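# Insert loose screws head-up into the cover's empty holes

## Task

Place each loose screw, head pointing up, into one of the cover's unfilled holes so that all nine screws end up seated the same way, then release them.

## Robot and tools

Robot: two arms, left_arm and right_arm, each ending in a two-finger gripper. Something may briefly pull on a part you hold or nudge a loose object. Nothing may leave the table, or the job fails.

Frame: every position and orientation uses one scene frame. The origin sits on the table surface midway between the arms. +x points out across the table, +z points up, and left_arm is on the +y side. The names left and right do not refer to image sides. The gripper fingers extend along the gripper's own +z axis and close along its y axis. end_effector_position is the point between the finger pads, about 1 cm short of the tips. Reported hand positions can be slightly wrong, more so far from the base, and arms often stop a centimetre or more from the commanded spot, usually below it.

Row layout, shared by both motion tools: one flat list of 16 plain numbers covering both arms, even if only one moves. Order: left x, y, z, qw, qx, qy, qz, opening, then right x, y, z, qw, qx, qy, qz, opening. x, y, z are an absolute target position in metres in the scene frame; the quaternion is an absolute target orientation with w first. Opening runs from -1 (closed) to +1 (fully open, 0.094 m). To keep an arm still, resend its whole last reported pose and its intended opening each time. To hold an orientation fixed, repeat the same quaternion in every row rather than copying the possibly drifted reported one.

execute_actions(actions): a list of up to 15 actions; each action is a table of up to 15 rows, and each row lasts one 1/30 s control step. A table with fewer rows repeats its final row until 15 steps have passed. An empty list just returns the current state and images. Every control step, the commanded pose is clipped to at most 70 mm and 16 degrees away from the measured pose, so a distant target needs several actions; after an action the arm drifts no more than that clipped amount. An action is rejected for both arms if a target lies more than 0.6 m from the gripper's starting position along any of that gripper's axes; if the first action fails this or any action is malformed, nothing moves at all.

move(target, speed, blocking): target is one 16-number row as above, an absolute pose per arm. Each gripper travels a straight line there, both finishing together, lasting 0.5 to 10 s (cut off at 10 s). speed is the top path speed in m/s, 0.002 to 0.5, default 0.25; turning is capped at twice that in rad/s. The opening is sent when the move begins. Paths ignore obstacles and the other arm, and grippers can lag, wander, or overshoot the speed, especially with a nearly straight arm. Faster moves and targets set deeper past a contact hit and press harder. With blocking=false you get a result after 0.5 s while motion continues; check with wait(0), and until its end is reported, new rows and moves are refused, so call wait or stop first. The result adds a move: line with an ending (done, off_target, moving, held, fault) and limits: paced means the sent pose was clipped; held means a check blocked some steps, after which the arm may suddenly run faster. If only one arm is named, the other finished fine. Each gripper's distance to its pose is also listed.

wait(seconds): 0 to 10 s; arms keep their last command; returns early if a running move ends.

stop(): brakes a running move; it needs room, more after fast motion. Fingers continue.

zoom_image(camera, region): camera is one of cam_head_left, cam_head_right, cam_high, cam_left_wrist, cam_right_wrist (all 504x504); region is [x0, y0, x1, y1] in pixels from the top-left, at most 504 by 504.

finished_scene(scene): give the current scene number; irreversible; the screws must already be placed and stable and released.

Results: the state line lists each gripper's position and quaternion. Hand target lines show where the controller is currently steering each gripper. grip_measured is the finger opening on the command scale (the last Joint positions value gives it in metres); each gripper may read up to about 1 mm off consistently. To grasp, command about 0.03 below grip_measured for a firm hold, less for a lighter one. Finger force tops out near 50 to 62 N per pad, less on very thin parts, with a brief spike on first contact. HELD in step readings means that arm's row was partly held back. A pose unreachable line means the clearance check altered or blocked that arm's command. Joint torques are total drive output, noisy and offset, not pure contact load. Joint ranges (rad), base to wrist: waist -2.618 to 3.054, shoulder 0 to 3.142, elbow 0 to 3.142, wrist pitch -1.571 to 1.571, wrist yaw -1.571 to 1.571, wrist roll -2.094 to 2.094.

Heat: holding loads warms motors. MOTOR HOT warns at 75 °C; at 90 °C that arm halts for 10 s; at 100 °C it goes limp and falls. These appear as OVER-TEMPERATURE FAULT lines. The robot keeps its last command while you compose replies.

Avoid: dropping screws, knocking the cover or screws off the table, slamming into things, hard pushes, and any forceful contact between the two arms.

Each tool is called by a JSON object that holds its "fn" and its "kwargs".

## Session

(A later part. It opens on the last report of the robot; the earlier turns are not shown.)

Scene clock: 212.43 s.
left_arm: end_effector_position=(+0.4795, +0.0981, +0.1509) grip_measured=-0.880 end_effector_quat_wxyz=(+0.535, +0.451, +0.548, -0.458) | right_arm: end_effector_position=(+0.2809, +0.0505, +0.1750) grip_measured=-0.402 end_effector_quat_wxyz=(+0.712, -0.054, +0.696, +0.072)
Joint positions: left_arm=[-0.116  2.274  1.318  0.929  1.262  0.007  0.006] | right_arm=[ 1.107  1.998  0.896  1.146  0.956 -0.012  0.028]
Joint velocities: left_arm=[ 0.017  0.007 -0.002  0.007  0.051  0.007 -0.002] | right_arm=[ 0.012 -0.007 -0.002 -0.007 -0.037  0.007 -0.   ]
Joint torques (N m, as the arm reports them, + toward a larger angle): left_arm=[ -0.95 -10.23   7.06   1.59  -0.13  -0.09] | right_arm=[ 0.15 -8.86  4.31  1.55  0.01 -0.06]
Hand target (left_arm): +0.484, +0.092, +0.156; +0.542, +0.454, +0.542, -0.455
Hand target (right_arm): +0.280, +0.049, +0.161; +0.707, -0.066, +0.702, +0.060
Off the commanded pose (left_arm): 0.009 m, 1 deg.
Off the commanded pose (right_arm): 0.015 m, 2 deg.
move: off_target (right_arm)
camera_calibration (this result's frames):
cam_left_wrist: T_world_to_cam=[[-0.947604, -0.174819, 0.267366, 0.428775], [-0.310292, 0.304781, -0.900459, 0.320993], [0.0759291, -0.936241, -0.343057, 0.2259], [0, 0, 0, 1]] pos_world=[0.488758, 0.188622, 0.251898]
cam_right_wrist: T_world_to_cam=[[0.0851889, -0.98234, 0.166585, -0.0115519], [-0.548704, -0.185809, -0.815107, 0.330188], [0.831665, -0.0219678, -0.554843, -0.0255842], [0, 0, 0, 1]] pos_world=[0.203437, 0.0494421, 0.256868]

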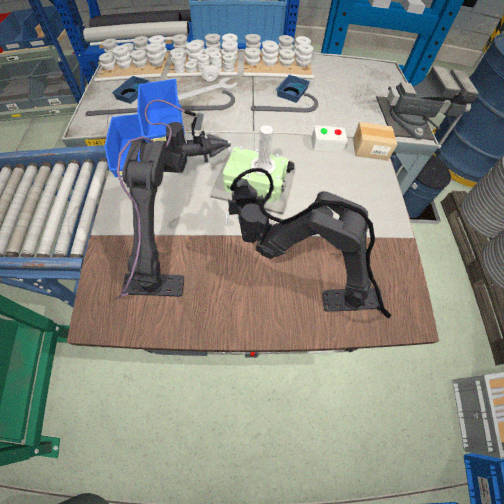

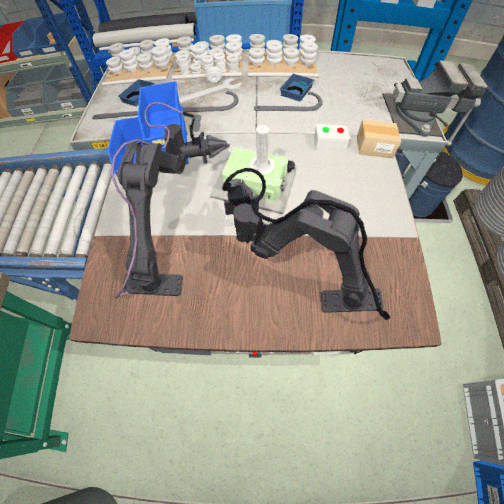

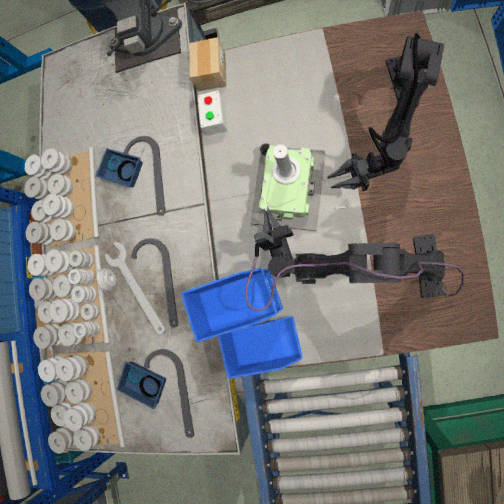

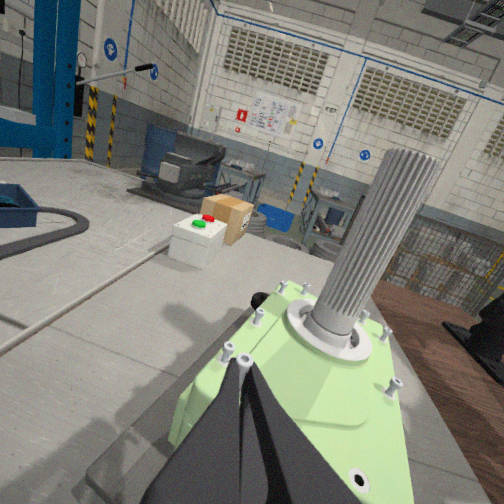

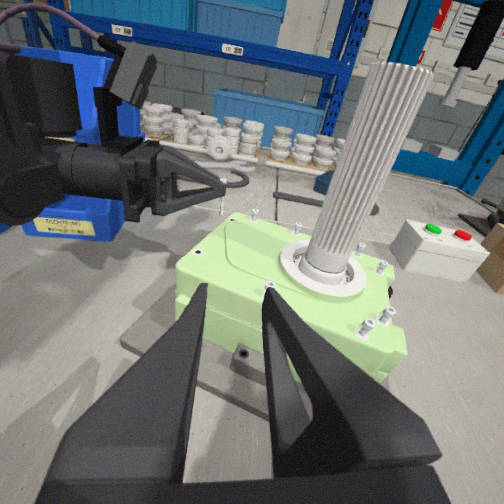

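{"fn": "move", "kwargs": {"target": [0.499,0.078,0.158,0.542,0.455,0.542,-0.455,-1,0.28,0.05,0.16,0.704,-0.06,0.704,0.06,-0.4], "speed": 0.008}}

{"fn": "move", "kwargs": {"target": [0.499,0.078,0.144,0.542,0.455,0.542,-0.455,-1,0.28,0.05,0.16,0.704,-0.06,0.704,0.06,-0.4], "speed": 0.006}}

{"fn": "zoom_image", "kwargs": {"camera": "cam_right_wrist", "region": [180,150,300,246]}}

Scene clock: 216.43 s.
left_arm: end_effector_position=(+0.4948, +0.0841, +0.1556) grip_measured=-0.880 end_effector_quat_wxyz=(+0.543, +0.456, +0.541, -0.453) | right_arm: end_effector_position=(+0.2811, +0.0493, +0.1752) grip_measured=-0.402 end_effector_quat_wxyz=(+0.713, -0.049, +0.696, +0.073)
Joint positions: left_arm=[-0.142  2.321  1.415  0.905  1.237  0.007  0.006] | right_arm=[ 1.107  1.998  0.896  1.148  0.962 -0.005  0.028]
Joint velocities: left_arm=[-0.002 -0.002 -0.007 -0.051 -0.022 -0.095  0.001] | right_arm=[ 0.017 -0.007  0.007  0.037 -0.037  0.022 -0.001]
Joint torques (N m, as the arm reports them, + toward a larger angle): left_arm=[ -1.04 -10.66   7.27   1.35  -0.13  -0.09] | right_arm=[ 0.32 -8.63  5.1   1.38  0.02  0.07]
Hand target (left_arm): +0.499, +0.078, +0.158; +0.542, +0.454, +0.541, -0.455
Hand target (right_arm): +0.280, +0.050, +0.160; +0.705, -0.060, +0.705, +0.060
Off the commanded pose (left_arm): 0.008 m, 0 deg.
Off the commanded pose (right_arm): 0.015 m, 2 deg.
move: off_target (right_arm)
camera_calibration (this result's frames):
cam_left_wrist: T_world_to_cam=[[-0.954147, -0.173588, 0.243868, 0.446387], [-0.287255, 0.301824, -0.909058, 0.324461], [0.0841963, -0.937427, -0.337848, 0.208442], [0, 0, 0, 1]] pos_world=[0.501572, 0.174956, 0.256516]
cam_right_wrist: T_world_to_cam=[[0.0790561, -0.984138, 0.158815, -0.00957236], [-0.550269, -0.175924, -0.816244, 0.330468], [0.831236, -0.0228619, -0.555449, -0.0253424], [0, 0, 0, 1]] pos_world=[0.203669, 0.0481374, 0.257186]

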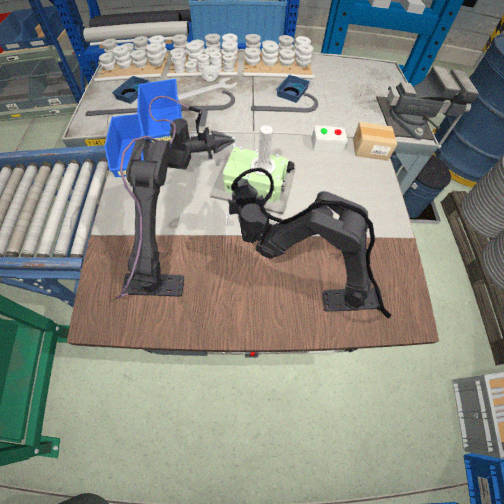

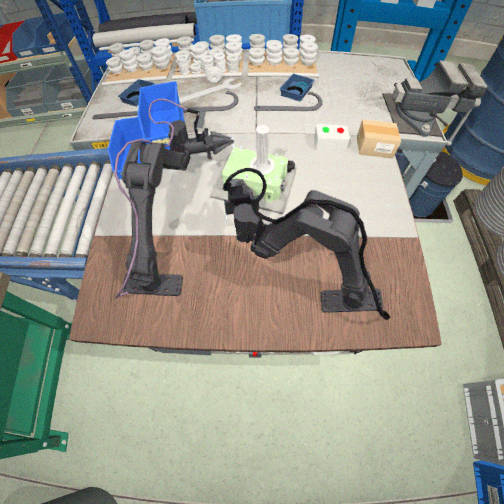

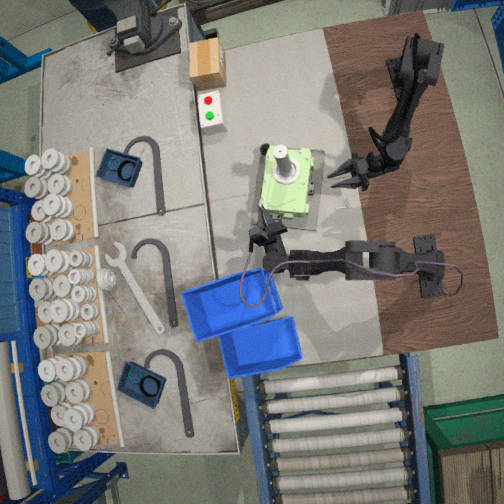

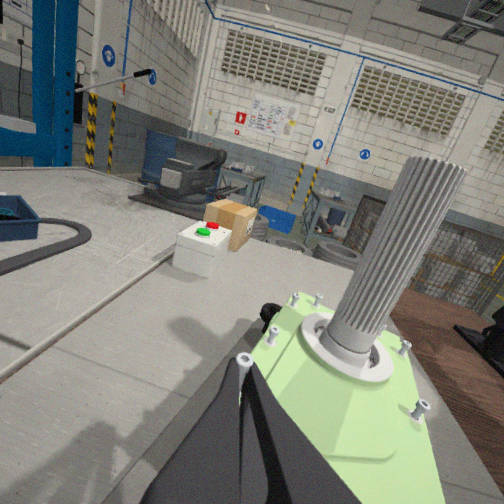

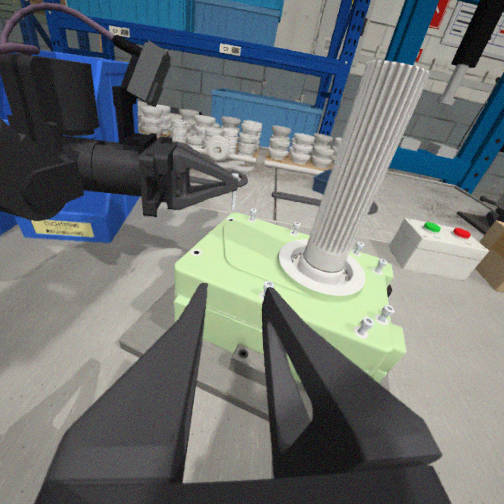

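Scene clock: 220.07 s.
left_arm: end_effector_position=(+0.4956, +0.0840, +0.1470) grip_measured=-0.880 end_effector_quat_wxyz=(+0.544, +0.457, +0.539, -0.452) | right_arm: end_effector_position=(+0.2811, +0.0493, +0.1752) grip_measured=-0.402 end_effector_quat_wxyz=(+0.713, -0.049, +0.696, +0.073)
Joint positions: left_arm=[-0.142  2.345  1.415  0.933  1.237  0.007  0.006] | right_arm=[ 1.107  1.998  0.896  1.148  0.962 -0.005  0.028]
Joint velocities: left_arm=[ 0.007 -0.012 -0.002  0.037 -0.022 -0.022 -0.   ] | right_arm=[ 0.012 -0.002  0.012  0.007  0.007  0.081  0.001]
Joint torques (N m, as the arm reports them, + toward a larger angle): left_arm=[ -0.98 -10.07   6.72   1.42  -0.15  -0.07] | right_arm=[ 0.32 -8.68  5.07  1.38  0.04  0.05]
Hand target (left_arm): +0.499, +0.078, +0.144; +0.542, +0.455, +0.542, -0.455
Hand target (right_arm): +0.280, +0.050, +0.160; +0.705, -0.060, +0.705, +0.060
Off the commanded pose (left_arm): 0.008 m, 1 deg.
Off the commanded pose (right_arm): 0.015 m, 2 deg.
move: off_target (right_arm)
camera_calibration (this result's frames):
cam_left_wrist: T_world_to_cam=[[-0.955058, -0.173441, 0.240378, 0.450158], [-0.283829, 0.301271, -0.910317, 0.315428], [0.085467, -0.937632, -0.336959, 0.204607], [0, 0, 0, 1]] pos_world=[0.501968, 0.174892, 0.247876]
cam_right_wrist: T_world_to_cam=[[0.0790561, -0.984138, 0.158815, -0.00957236], [-0.550269, -0.175924, -0.816244, 0.330468], [0.831236, -0.0228619, -0.555449, -0.0253424], [0, 0, 0, 1]] pos_world=[0.203669, 0.0481374, 0.257186]

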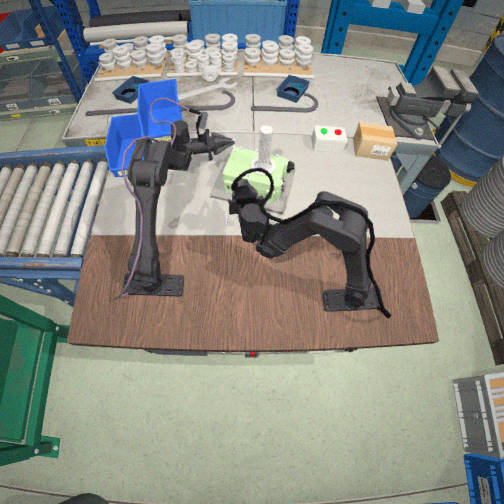

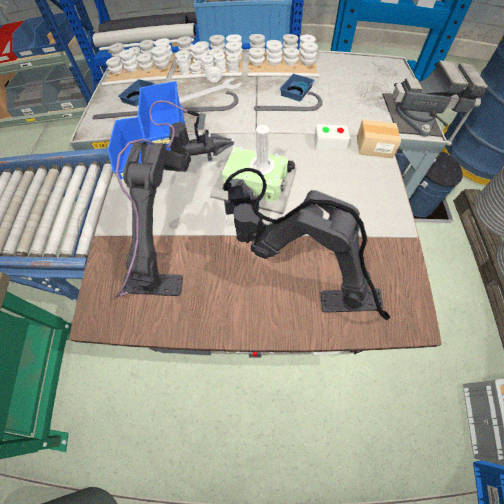

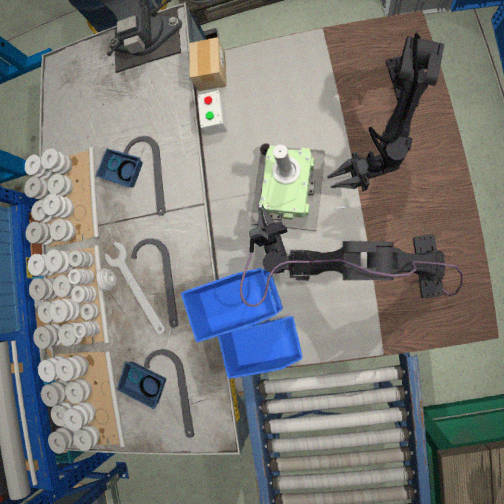

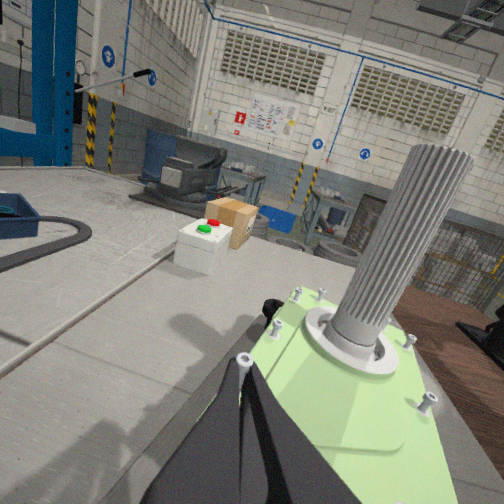

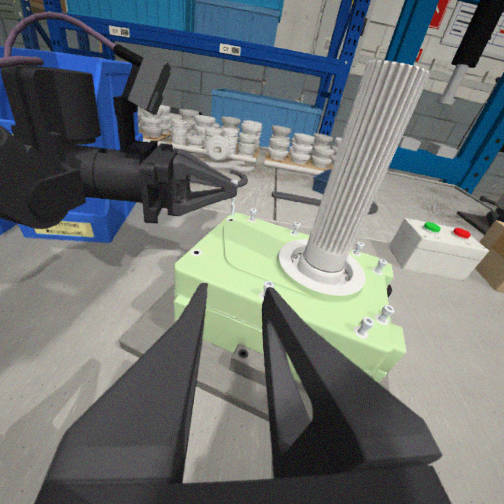

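Region (180, 150, 300, 246) of cam_right_wrist's 504x504 image, scaled by 4.200, with more detail than that image has; it fills the top 403 rows of this view, and the rest is white.

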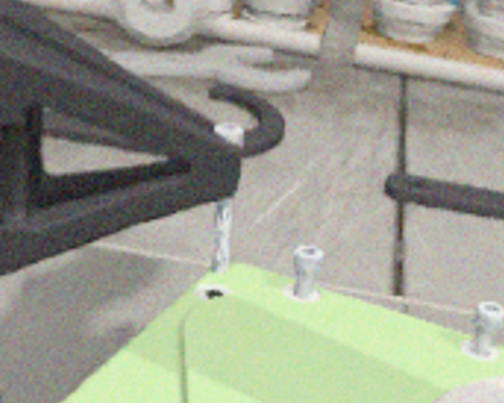

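{"fn": "move", "kwargs": {"target": [0.480,0.084,0.150,0.542,0.455,0.542,-0.455,-1,0.28,0.05,0.16,0.704,-0.06,0.704,0.06,-0.4], "speed": 0.006}}

{"fn": "zoom_image", "kwargs": {"camera": "cam_right_wrist", "region": [180,150,300,246]}}

Scene clock: 223.83 s.
left_arm: end_effector_position=(+0.4850, +0.0859, +0.1468) grip_measured=-0.880 end_effector_quat_wxyz=(+0.545, +0.457, +0.539, -0.451) | right_arm: end_effector_position=(+0.2811, +0.0492, +0.1752) grip_measured=-0.402 end_effector_quat_wxyz=(+0.713, -0.049, +0.696, +0.073)
Joint positions: left_arm=[-0.142  2.314  1.351  0.967  1.234  0.007  0.006] | right_arm=[ 1.107  1.998  0.896  1.148  0.963 -0.005  0.028]
Joint velocities: left_arm=[-0.017 -0.007  0.022  0.007  0.066 -0.11  -0.001] | right_arm=[-0.002 -0.017 -0.007 -0.037 -0.007 -0.081  0.001]
Joint torques (N m, as the arm reports them, + toward a larger angle): left_arm=[ -0.46 -12.62   3.37   1.46  -0.04  -0.07] | right_arm=[ 0.29 -8.66  5.07  1.37  0.04  0.06]
Hand target (left_arm): +0.480, +0.084, +0.150; +0.542, +0.455, +0.541, -0.455
Hand target (right_arm): +0.280, +0.050, +0.160; +0.705, -0.060, +0.705, +0.060
Off the commanded pose (left_arm): 0.006 m, 1 deg.
Off the commanded pose (right_arm): 0.015 m, 2 deg.
move: off_target (right_arm)
camera_calibration (this result's frames):
cam_left_wrist: T_world_to_cam=[[-0.955133, -0.175902, 0.238286, 0.440928], [-0.282575, 0.300176, -0.911069, 0.311288], [0.088731, -0.937525, -0.336413, 0.205541], [0, 0, 0, 1]] pos_world=[0.490869, 0.176818, 0.247684]
cam_right_wrist: T_world_to_cam=[[0.0786835, -0.984169, 0.158806, -0.00953102], [-0.550349, -0.175709, -0.816237, 0.330471], [0.831219, -0.0231746, -0.555462, -0.0253324], [0, 0, 0, 1]] pos_world=[0.203681, 0.0480994, 0.257185]

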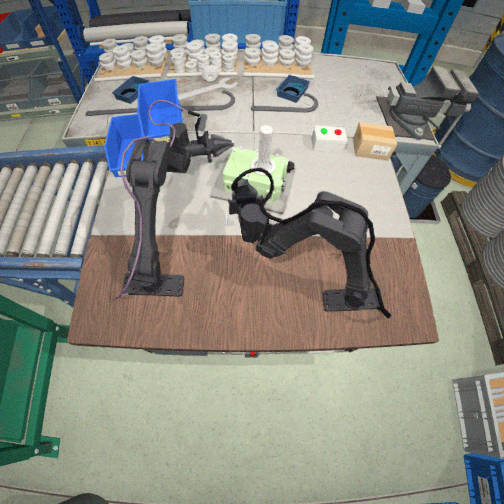

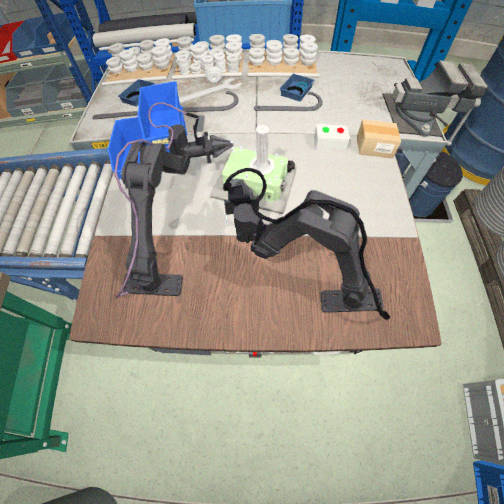

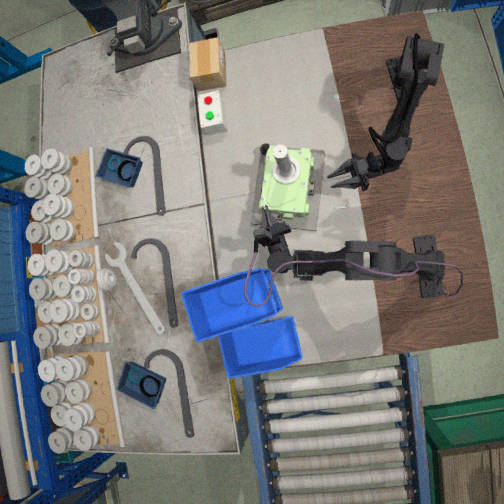

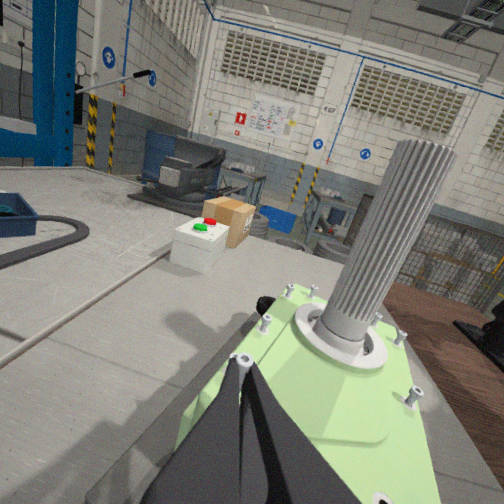

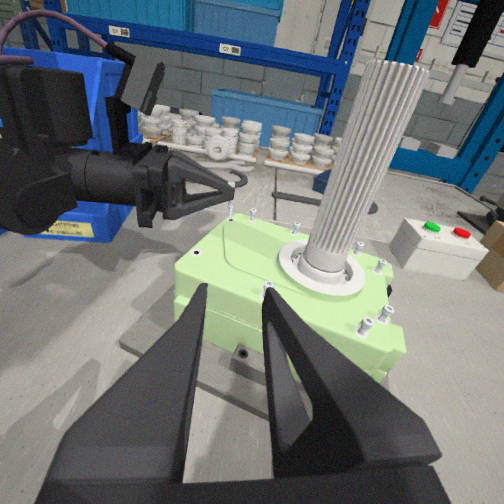

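Region (180, 150, 300, 246) of cam_right_wrist's 504x504 image, scaled by 4.200, with more detail than that image has; it fills the top 403 rows of this view, and the rest is white.

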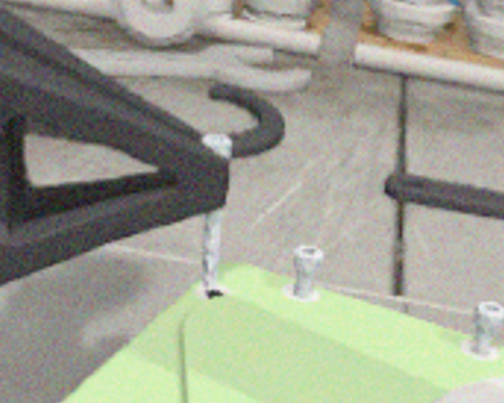

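Close. Descend with small −y bias.

{"fn": "move", "kwargs": {"target": [0.483,0.080,0.132,0.542,0.455,0.542,-0.455,-1,0.28,0.05,0.16,0.704,-0.06,0.704,0.06,-0.4], "speed": 0.005}}

{"fn": "zoom_image", "kwargs": {"camera": "cam_right_wrist", "region": [180,150,300,246]}}

Scene clock: 228.33 s.
left_arm: end_effector_position=(+0.4852, +0.0858, +0.1467) grip_measured=-0.880 end_effector_quat_wxyz=(+0.556, +0.463, +0.529, -0.445) | right_arm: end_effector_position=(+0.2811, +0.0492, +0.1752) grip_measured=-0.402 end_effector_quat_wxyz=(+0.713, -0.048, +0.696, +0.073)
Joint positions: left_arm=[-0.142  2.326  1.351  1.015  1.234  0.007  0.006] | right_arm=[ 1.107  1.998  0.896  1.148  0.963 -0.005  0.028]
Joint velocities: left_arm=[ 0.017 -0.007  0.002  0.022 -0.037  0.007  0.   ] | right_arm=[-0.012  0.022 -0.007 -0.022 -0.051  0.022  0.   ]
Joint torques (N m, as the arm reports them, + toward a larger angle): left_arm=[-1.1  -9.65  4.19  1.36 -0.15 -0.06] | right_arm=[ 0.33 -8.64  5.08  1.38  0.04  0.05]
Hand target (left_arm): +0.483, +0.080, +0.132; +0.542, +0.455, +0.542, -0.454
Hand target (right_arm): +0.280, +0.050, +0.160; +0.705, -0.060, +0.705, +0.060
Off the commanded pose (left_arm): 0.016 m, 3 deg.
Off the commanded pose (right_arm): 0.015 m, 2 deg.
move: off_target (left_arm, right_arm)
camera_calibration (this result's frames):
cam_left_wrist: T_world_to_cam=[[-0.962831, -0.174661, 0.206035, 0.44952], [-0.250816, 0.295055, -0.921973, 0.297904], [0.100241, -0.939381, -0.327896, 0.198779], [0, 0, 0, 1]] pos_world=[0.487604, 0.177345, 0.247221]
cam_right_wrist: T_world_to_cam=[[0.0787036, -0.984228, 0.158431, -0.00946805], [-0.550401, -0.175407, -0.816267, 0.330476], [0.831183, -0.0229577, -0.555525, -0.025322], [0, 0, 0, 1]] pos_world=[0.203687, 0.0480678, 0.25719]

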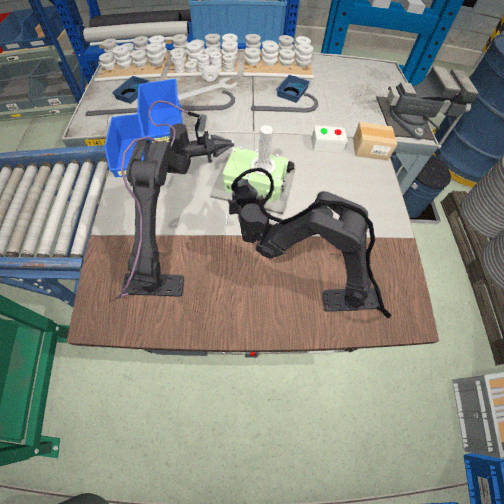

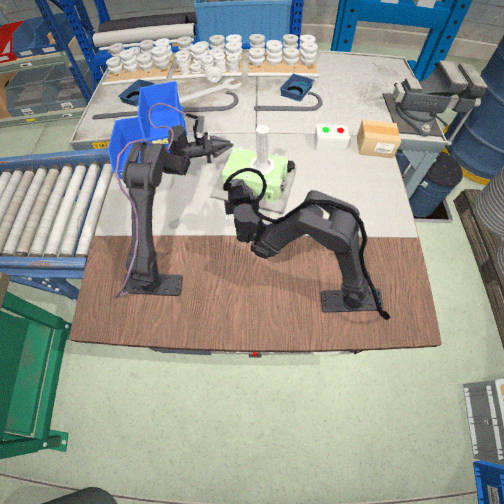

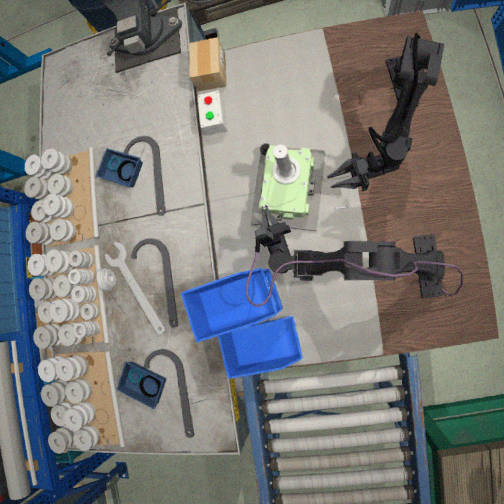

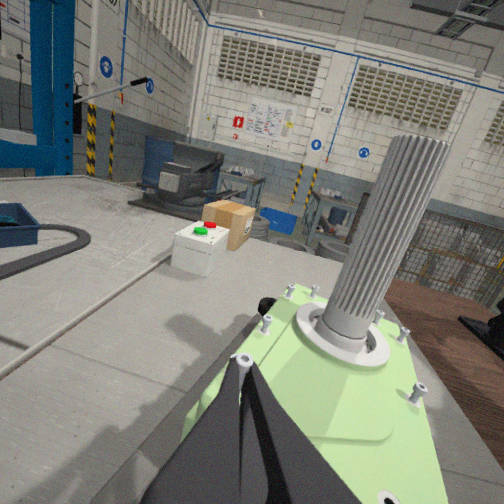

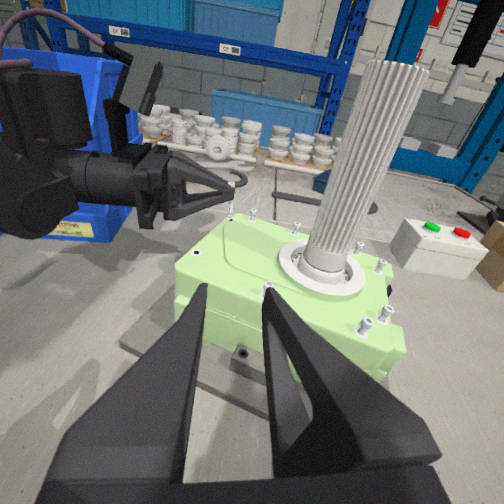

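Region (180, 150, 300, 246) of cam_right_wrist's 504x504 image, scaled by 4.200, with more detail than that image has; it fills the top 403 rows of this view, and the rest is white.

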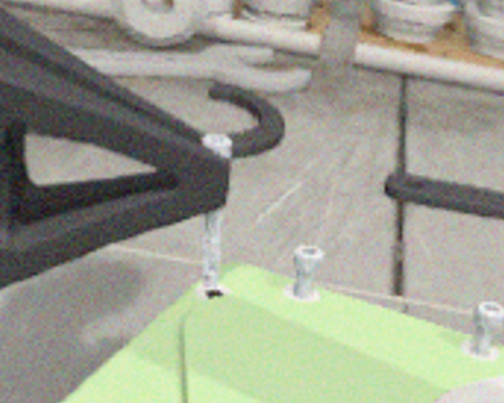

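Resting on rim behind the hole; slide −x ~4 mm, −y 1 mm.

{"fn": "move", "kwargs": {"target": [0.475,0.078,0.146,0.542,0.455,0.542,-0.455,-1,0.28,0.05,0.16,0.704,-0.06,0.704,0.06,-0.4], "speed": 0.004}}

{"fn": "zoom_image", "kwargs": {"camera": "cam_right_wrist", "region": [180,150,300,246]}}

Scene clock: 234.43 s.
left_arm: end_effector_position=(+0.4819, +0.0842, +0.1468) grip_measured=-0.880 end_effector_quat_wxyz=(+0.555, +0.459, +0.532, -0.444) | right_arm: end_effector_position=(+0.2811, +0.0492, +0.1752) grip_measured=-0.402 end_effector_quat_wxyz=(+0.713, -0.048, +0.696, +0.073)
Joint positions: left_arm=[-0.147  2.312  1.328  1.017  1.221  0.007  0.006] | right_arm=[ 1.107  1.998  0.896  1.148  0.963 -0.005  0.028]
Joint velocities: left_arm=[ 0.002  0.007 -0.007  0.007 -0.037 -0.037  0.   ] | right_arm=[ 0.012 -0.012  0.012  0.007  0.066  0.051 -0.001]
Joint torques (N m, as the arm reports them, + toward a larger angle): left_arm=[ -1.24 -12.41   3.26   1.2   -0.09  -0.1 ] | right_arm=[ 0.32 -8.67  5.09  1.38  0.03  0.05]
Hand target (left_arm): +0.475, +0.078, +0.146; +0.542, +0.454, +0.541, -0.455
Hand target (right_arm): +0.280, +0.050, +0.160; +0.705, -0.060, +0.705, +0.060
Off the commanded pose (left_arm): 0.009 m, 2 deg.
Off the commanded pose (right_arm): 0.015 m, 2 deg.
move: off_target (right_arm)
camera_calibration (this result's frames):
cam_left_wrist: T_world_to_cam=[[-0.960037, -0.182121, 0.212511, 0.444402], [-0.259372, 0.293698, -0.920037, 0.301534], [0.105144, -0.938389, -0.329198, 0.195314], [0, 0, 0, 1]] pos_world=[0.484316, 0.175655, 0.247279]
cam_right_wrist: T_world_to_cam=[[0.0787036, -0.984228, 0.158431, -0.00946805], [-0.550401, -0.175407, -0.816267, 0.330476], [0.831183, -0.0229577, -0.555525, -0.025322], [0, 0, 0, 1]] pos_world=[0.203687, 0.0480678, 0.25719]

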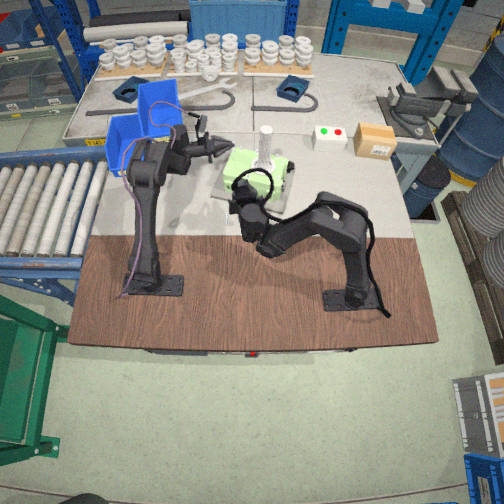

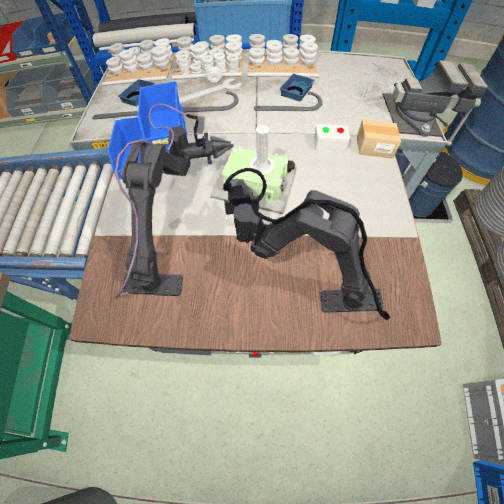

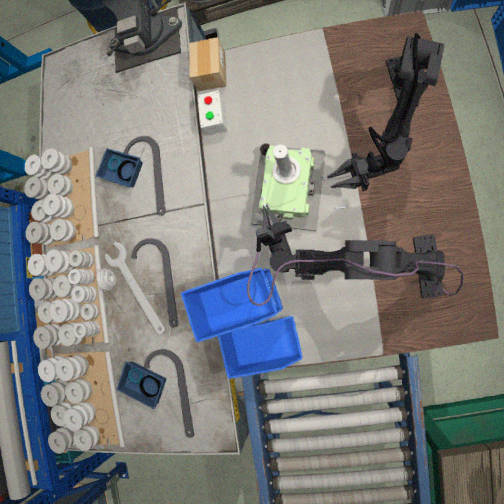

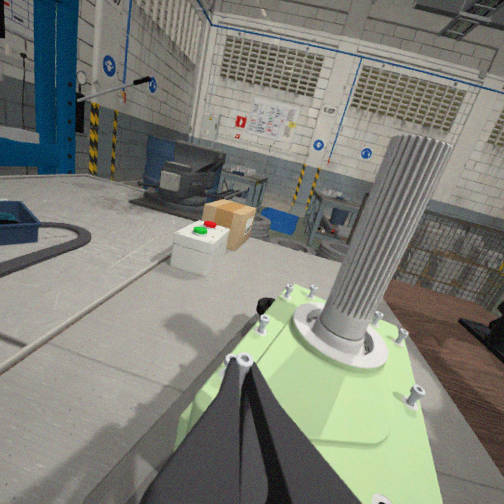

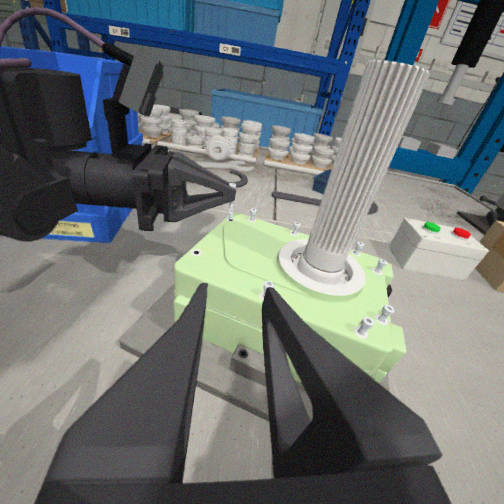

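Region (180, 150, 300, 246) of cam_right_wrist's 504x504 image, scaled by 4.200, with more detail than that image has; it fills the top 403 rows of this view, and the rest is white.

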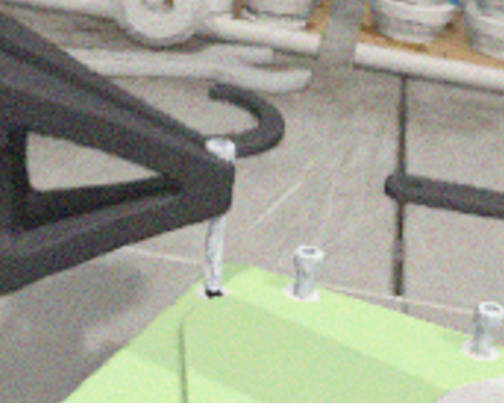

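{"fn": "move", "kwargs": {"target": [0.472,0.081,0.143,0.542,0.455,0.542,-0.455,-1,0.28,0.05,0.16,0.704,-0.06,0.704,0.06,-0.4], "speed": 0.004}}

{"fn": "zoom_image", "kwargs": {"camera": "cam_right_wrist", "region": [180,150,300,246]}}

Scene clock: 239.93 s.
left_arm: end_effector_position=(+0.4799, +0.0848, +0.1465) grip_measured=-0.880 end_effector_quat_wxyz=(+0.558, +0.459, +0.531, -0.442) | right_arm: end_effector_position=(+0.2811, +0.0492, +0.1752) grip_measured=-0.402 end_effector_quat_wxyz=(+0.713, -0.048, +0.696, +0.073)
Joint positions: left_arm=[-0.147  2.307  1.312  1.035  1.216  0.007  0.006] | right_arm=[ 1.107  1.998  0.896  1.148  0.963 -0.005  0.028]
Joint velocities: left_arm=[ 0.007  0.012  0.012  0.007  0.051 -0.022  0.001] | right_arm=[ 0.002  0.002 -0.002  0.022  0.007  0.022  0.   ]
Joint torques (N m, as the arm reports them, + toward a larger angle): left_arm=[ -0.81 -12.15   2.99   1.21   0.05  -0.1 ] | right_arm=[ 0.3  -8.65  5.13  1.38  0.04  0.05]
Hand target (left_arm): +0.472, +0.081, +0.143; +0.542, +0.455, +0.541, -0.455
Hand target (right_arm): +0.280, +0.050, +0.160; +0.705, -0.060, +0.705, +0.060
Off the commanded pose (left_arm): 0.009 m, 3 deg.
Off the commanded pose (right_arm): 0.015 m, 2 deg.
move: off_target (left_arm, right_arm)
camera_calibration (this result's frames):
cam_left_wrist: T_world_to_cam=[[-0.960607, -0.186243, 0.206271, 0.444125], [-0.254497, 0.29133, -0.922149, 0.298776], [0.111651, -0.938318, -0.327252, 0.192632], [0, 0, 0, 1]] pos_world=[0.48116, 0.176423, 0.246944]
cam_right_wrist: T_world_to_cam=[[0.0787036, -0.984228, 0.158431, -0.00946805], [-0.550401, -0.175407, -0.816267, 0.330476], [0.831183, -0.0229577, -0.555525, -0.025322], [0, 0, 0, 1]] pos_world=[0.203687, 0.0480678, 0.25719]

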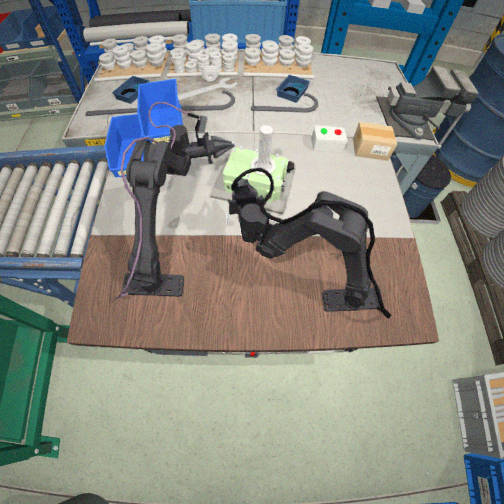

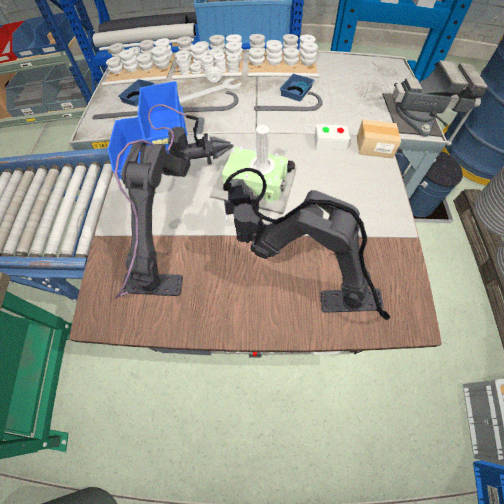

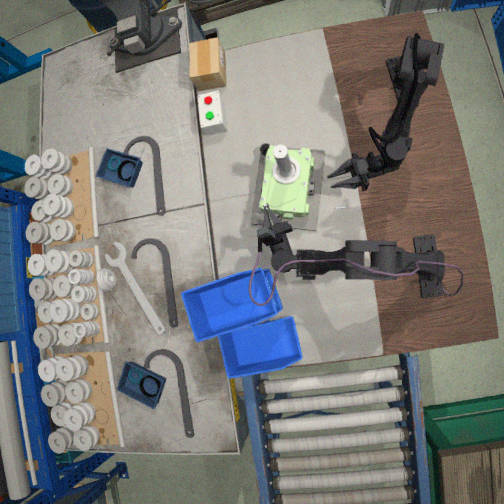

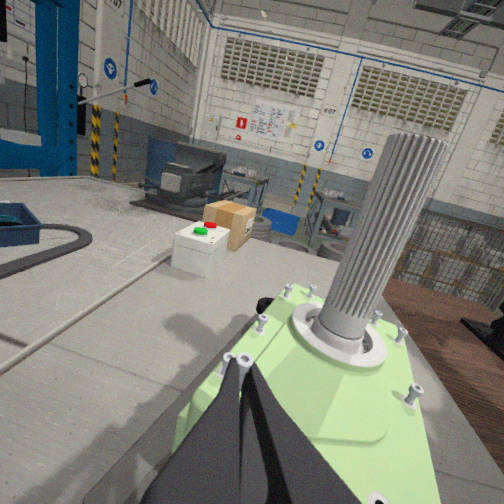

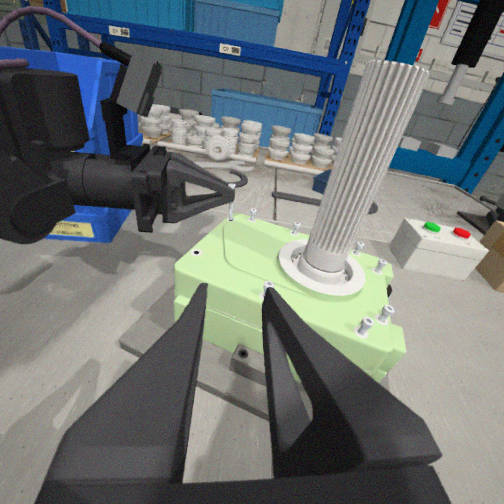

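Region (180, 150, 300, 246) of cam_right_wrist's 504x504 image, scaled by 4.200, with more detail than that image has; it fills the top 403 rows of this view, and the rest is white.

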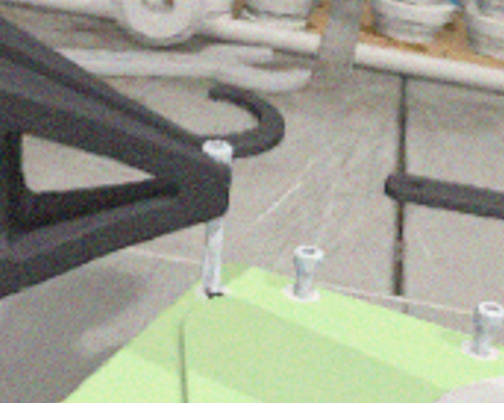

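{"fn": "move", "kwargs": {"target": [0.470,0.077,0.140,0.542,0.455,0.542,-0.455,-1,0.28,0.05,0.16,0.704,-0.06,0.704,0.06,-0.4], "speed": 0.004}}

{"fn": "zoom_image", "kwargs": {"camera": "cam_right_wrist", "region": [180,150,300,246]}}

Scene clock: 246.27 s.
left_arm: end_effector_position=(+0.4787, +0.0836, +0.1433) grip_measured=-0.880 end_effector_quat_wxyz=(+0.557, +0.456, +0.535, -0.442) | right_arm: end_effector_position=(+0.2811, +0.0492, +0.1752) grip_measured=-0.402 end_effector_quat_wxyz=(+0.713, -0.048, +0.696, +0.073)
Joint positions: left_arm=[-0.151  2.307  1.3    1.037  1.207  0.007  0.006] | right_arm=[ 1.107  1.998  0.896  1.148  0.963 -0.005  0.028]
Joint velocities: left_arm=[-0.012  0.007  0.012 -0.11  -0.007 -0.022 -0.001] | right_arm=[ 0.007 -0.002 -0.012 -0.066  0.037 -0.022 -0.   ]
Joint torques (N m, as the arm reports them, + toward a larger angle): left_arm=[ -1.28 -11.84   3.22   1.29   0.05  -0.09] | right_arm=[ 0.32 -8.64  5.05  1.38  0.04  0.05]
Hand target (left_arm): +0.470, +0.077, +0.140; +0.542, +0.455, +0.541, -0.455
Hand target (right_arm): +0.280, +0.050, +0.160; +0.705, -0.060, +0.705, +0.060
Off the commanded pose (left_arm): 0.011 m, 2 deg.
Off the commanded pose (right_arm): 0.015 m, 2 deg.
move: off_target (left_arm, right_arm)
camera_calibration (this result's frames):
cam_left_wrist: T_world_to_cam=[[-0.957614, -0.191978, 0.214756, 0.441251], [-0.264524, 0.29095, -0.919443, 0.300256], [0.11403, -0.937279, -0.3294, 0.189683], [0, 0, 0, 1]] pos_world=[0.480344, 0.175137, 0.243788]
cam_right_wrist: T_world_to_cam=[[0.0787036, -0.984228, 0.158431, -0.00946805], [-0.550401, -0.175407, -0.816267, 0.330476], [0.831183, -0.0229577, -0.555525, -0.025322], [0, 0, 0, 1]] pos_world=[0.203687, 0.0480678, 0.25719]

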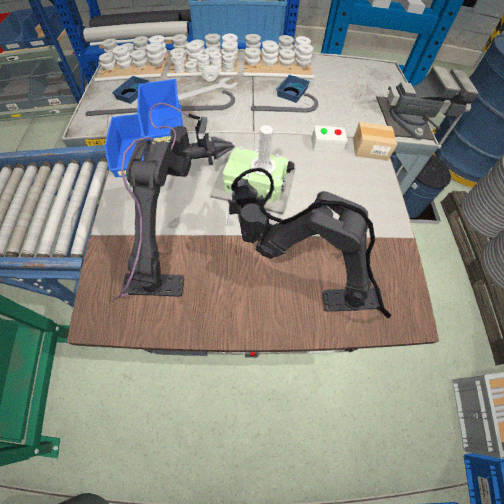

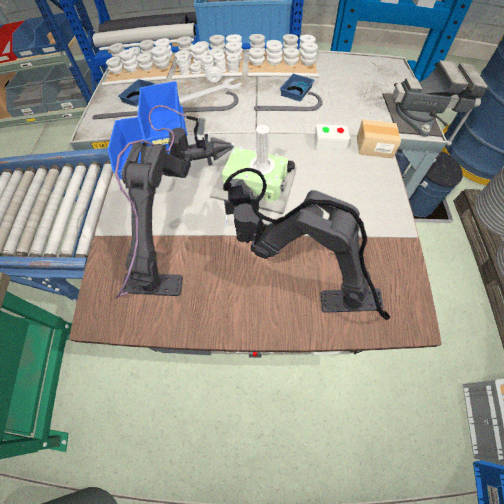

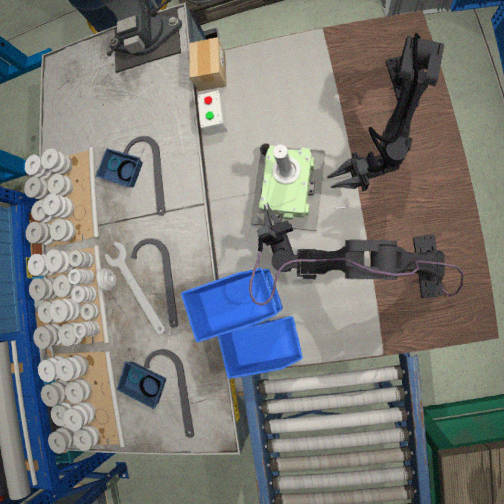

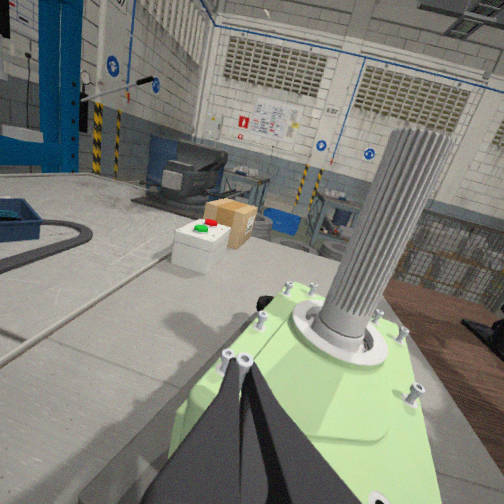

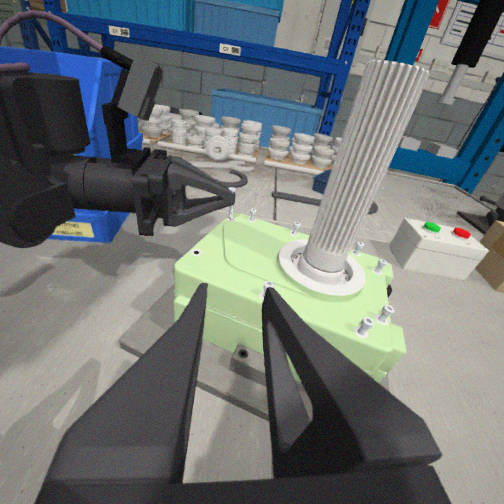

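Region (180, 150, 300, 246) of cam_right_wrist's 504x504 image, scaled by 4.200, with more detail than that image has; it fills the top 403 rows of this view, and the rest is white.

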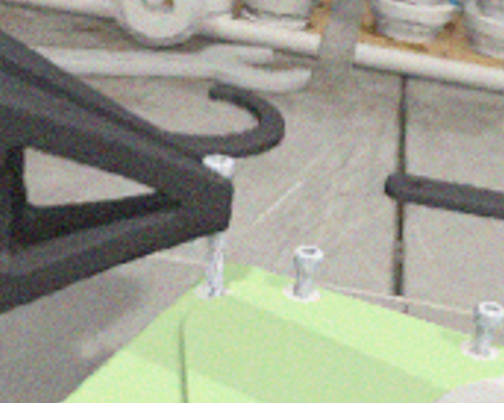

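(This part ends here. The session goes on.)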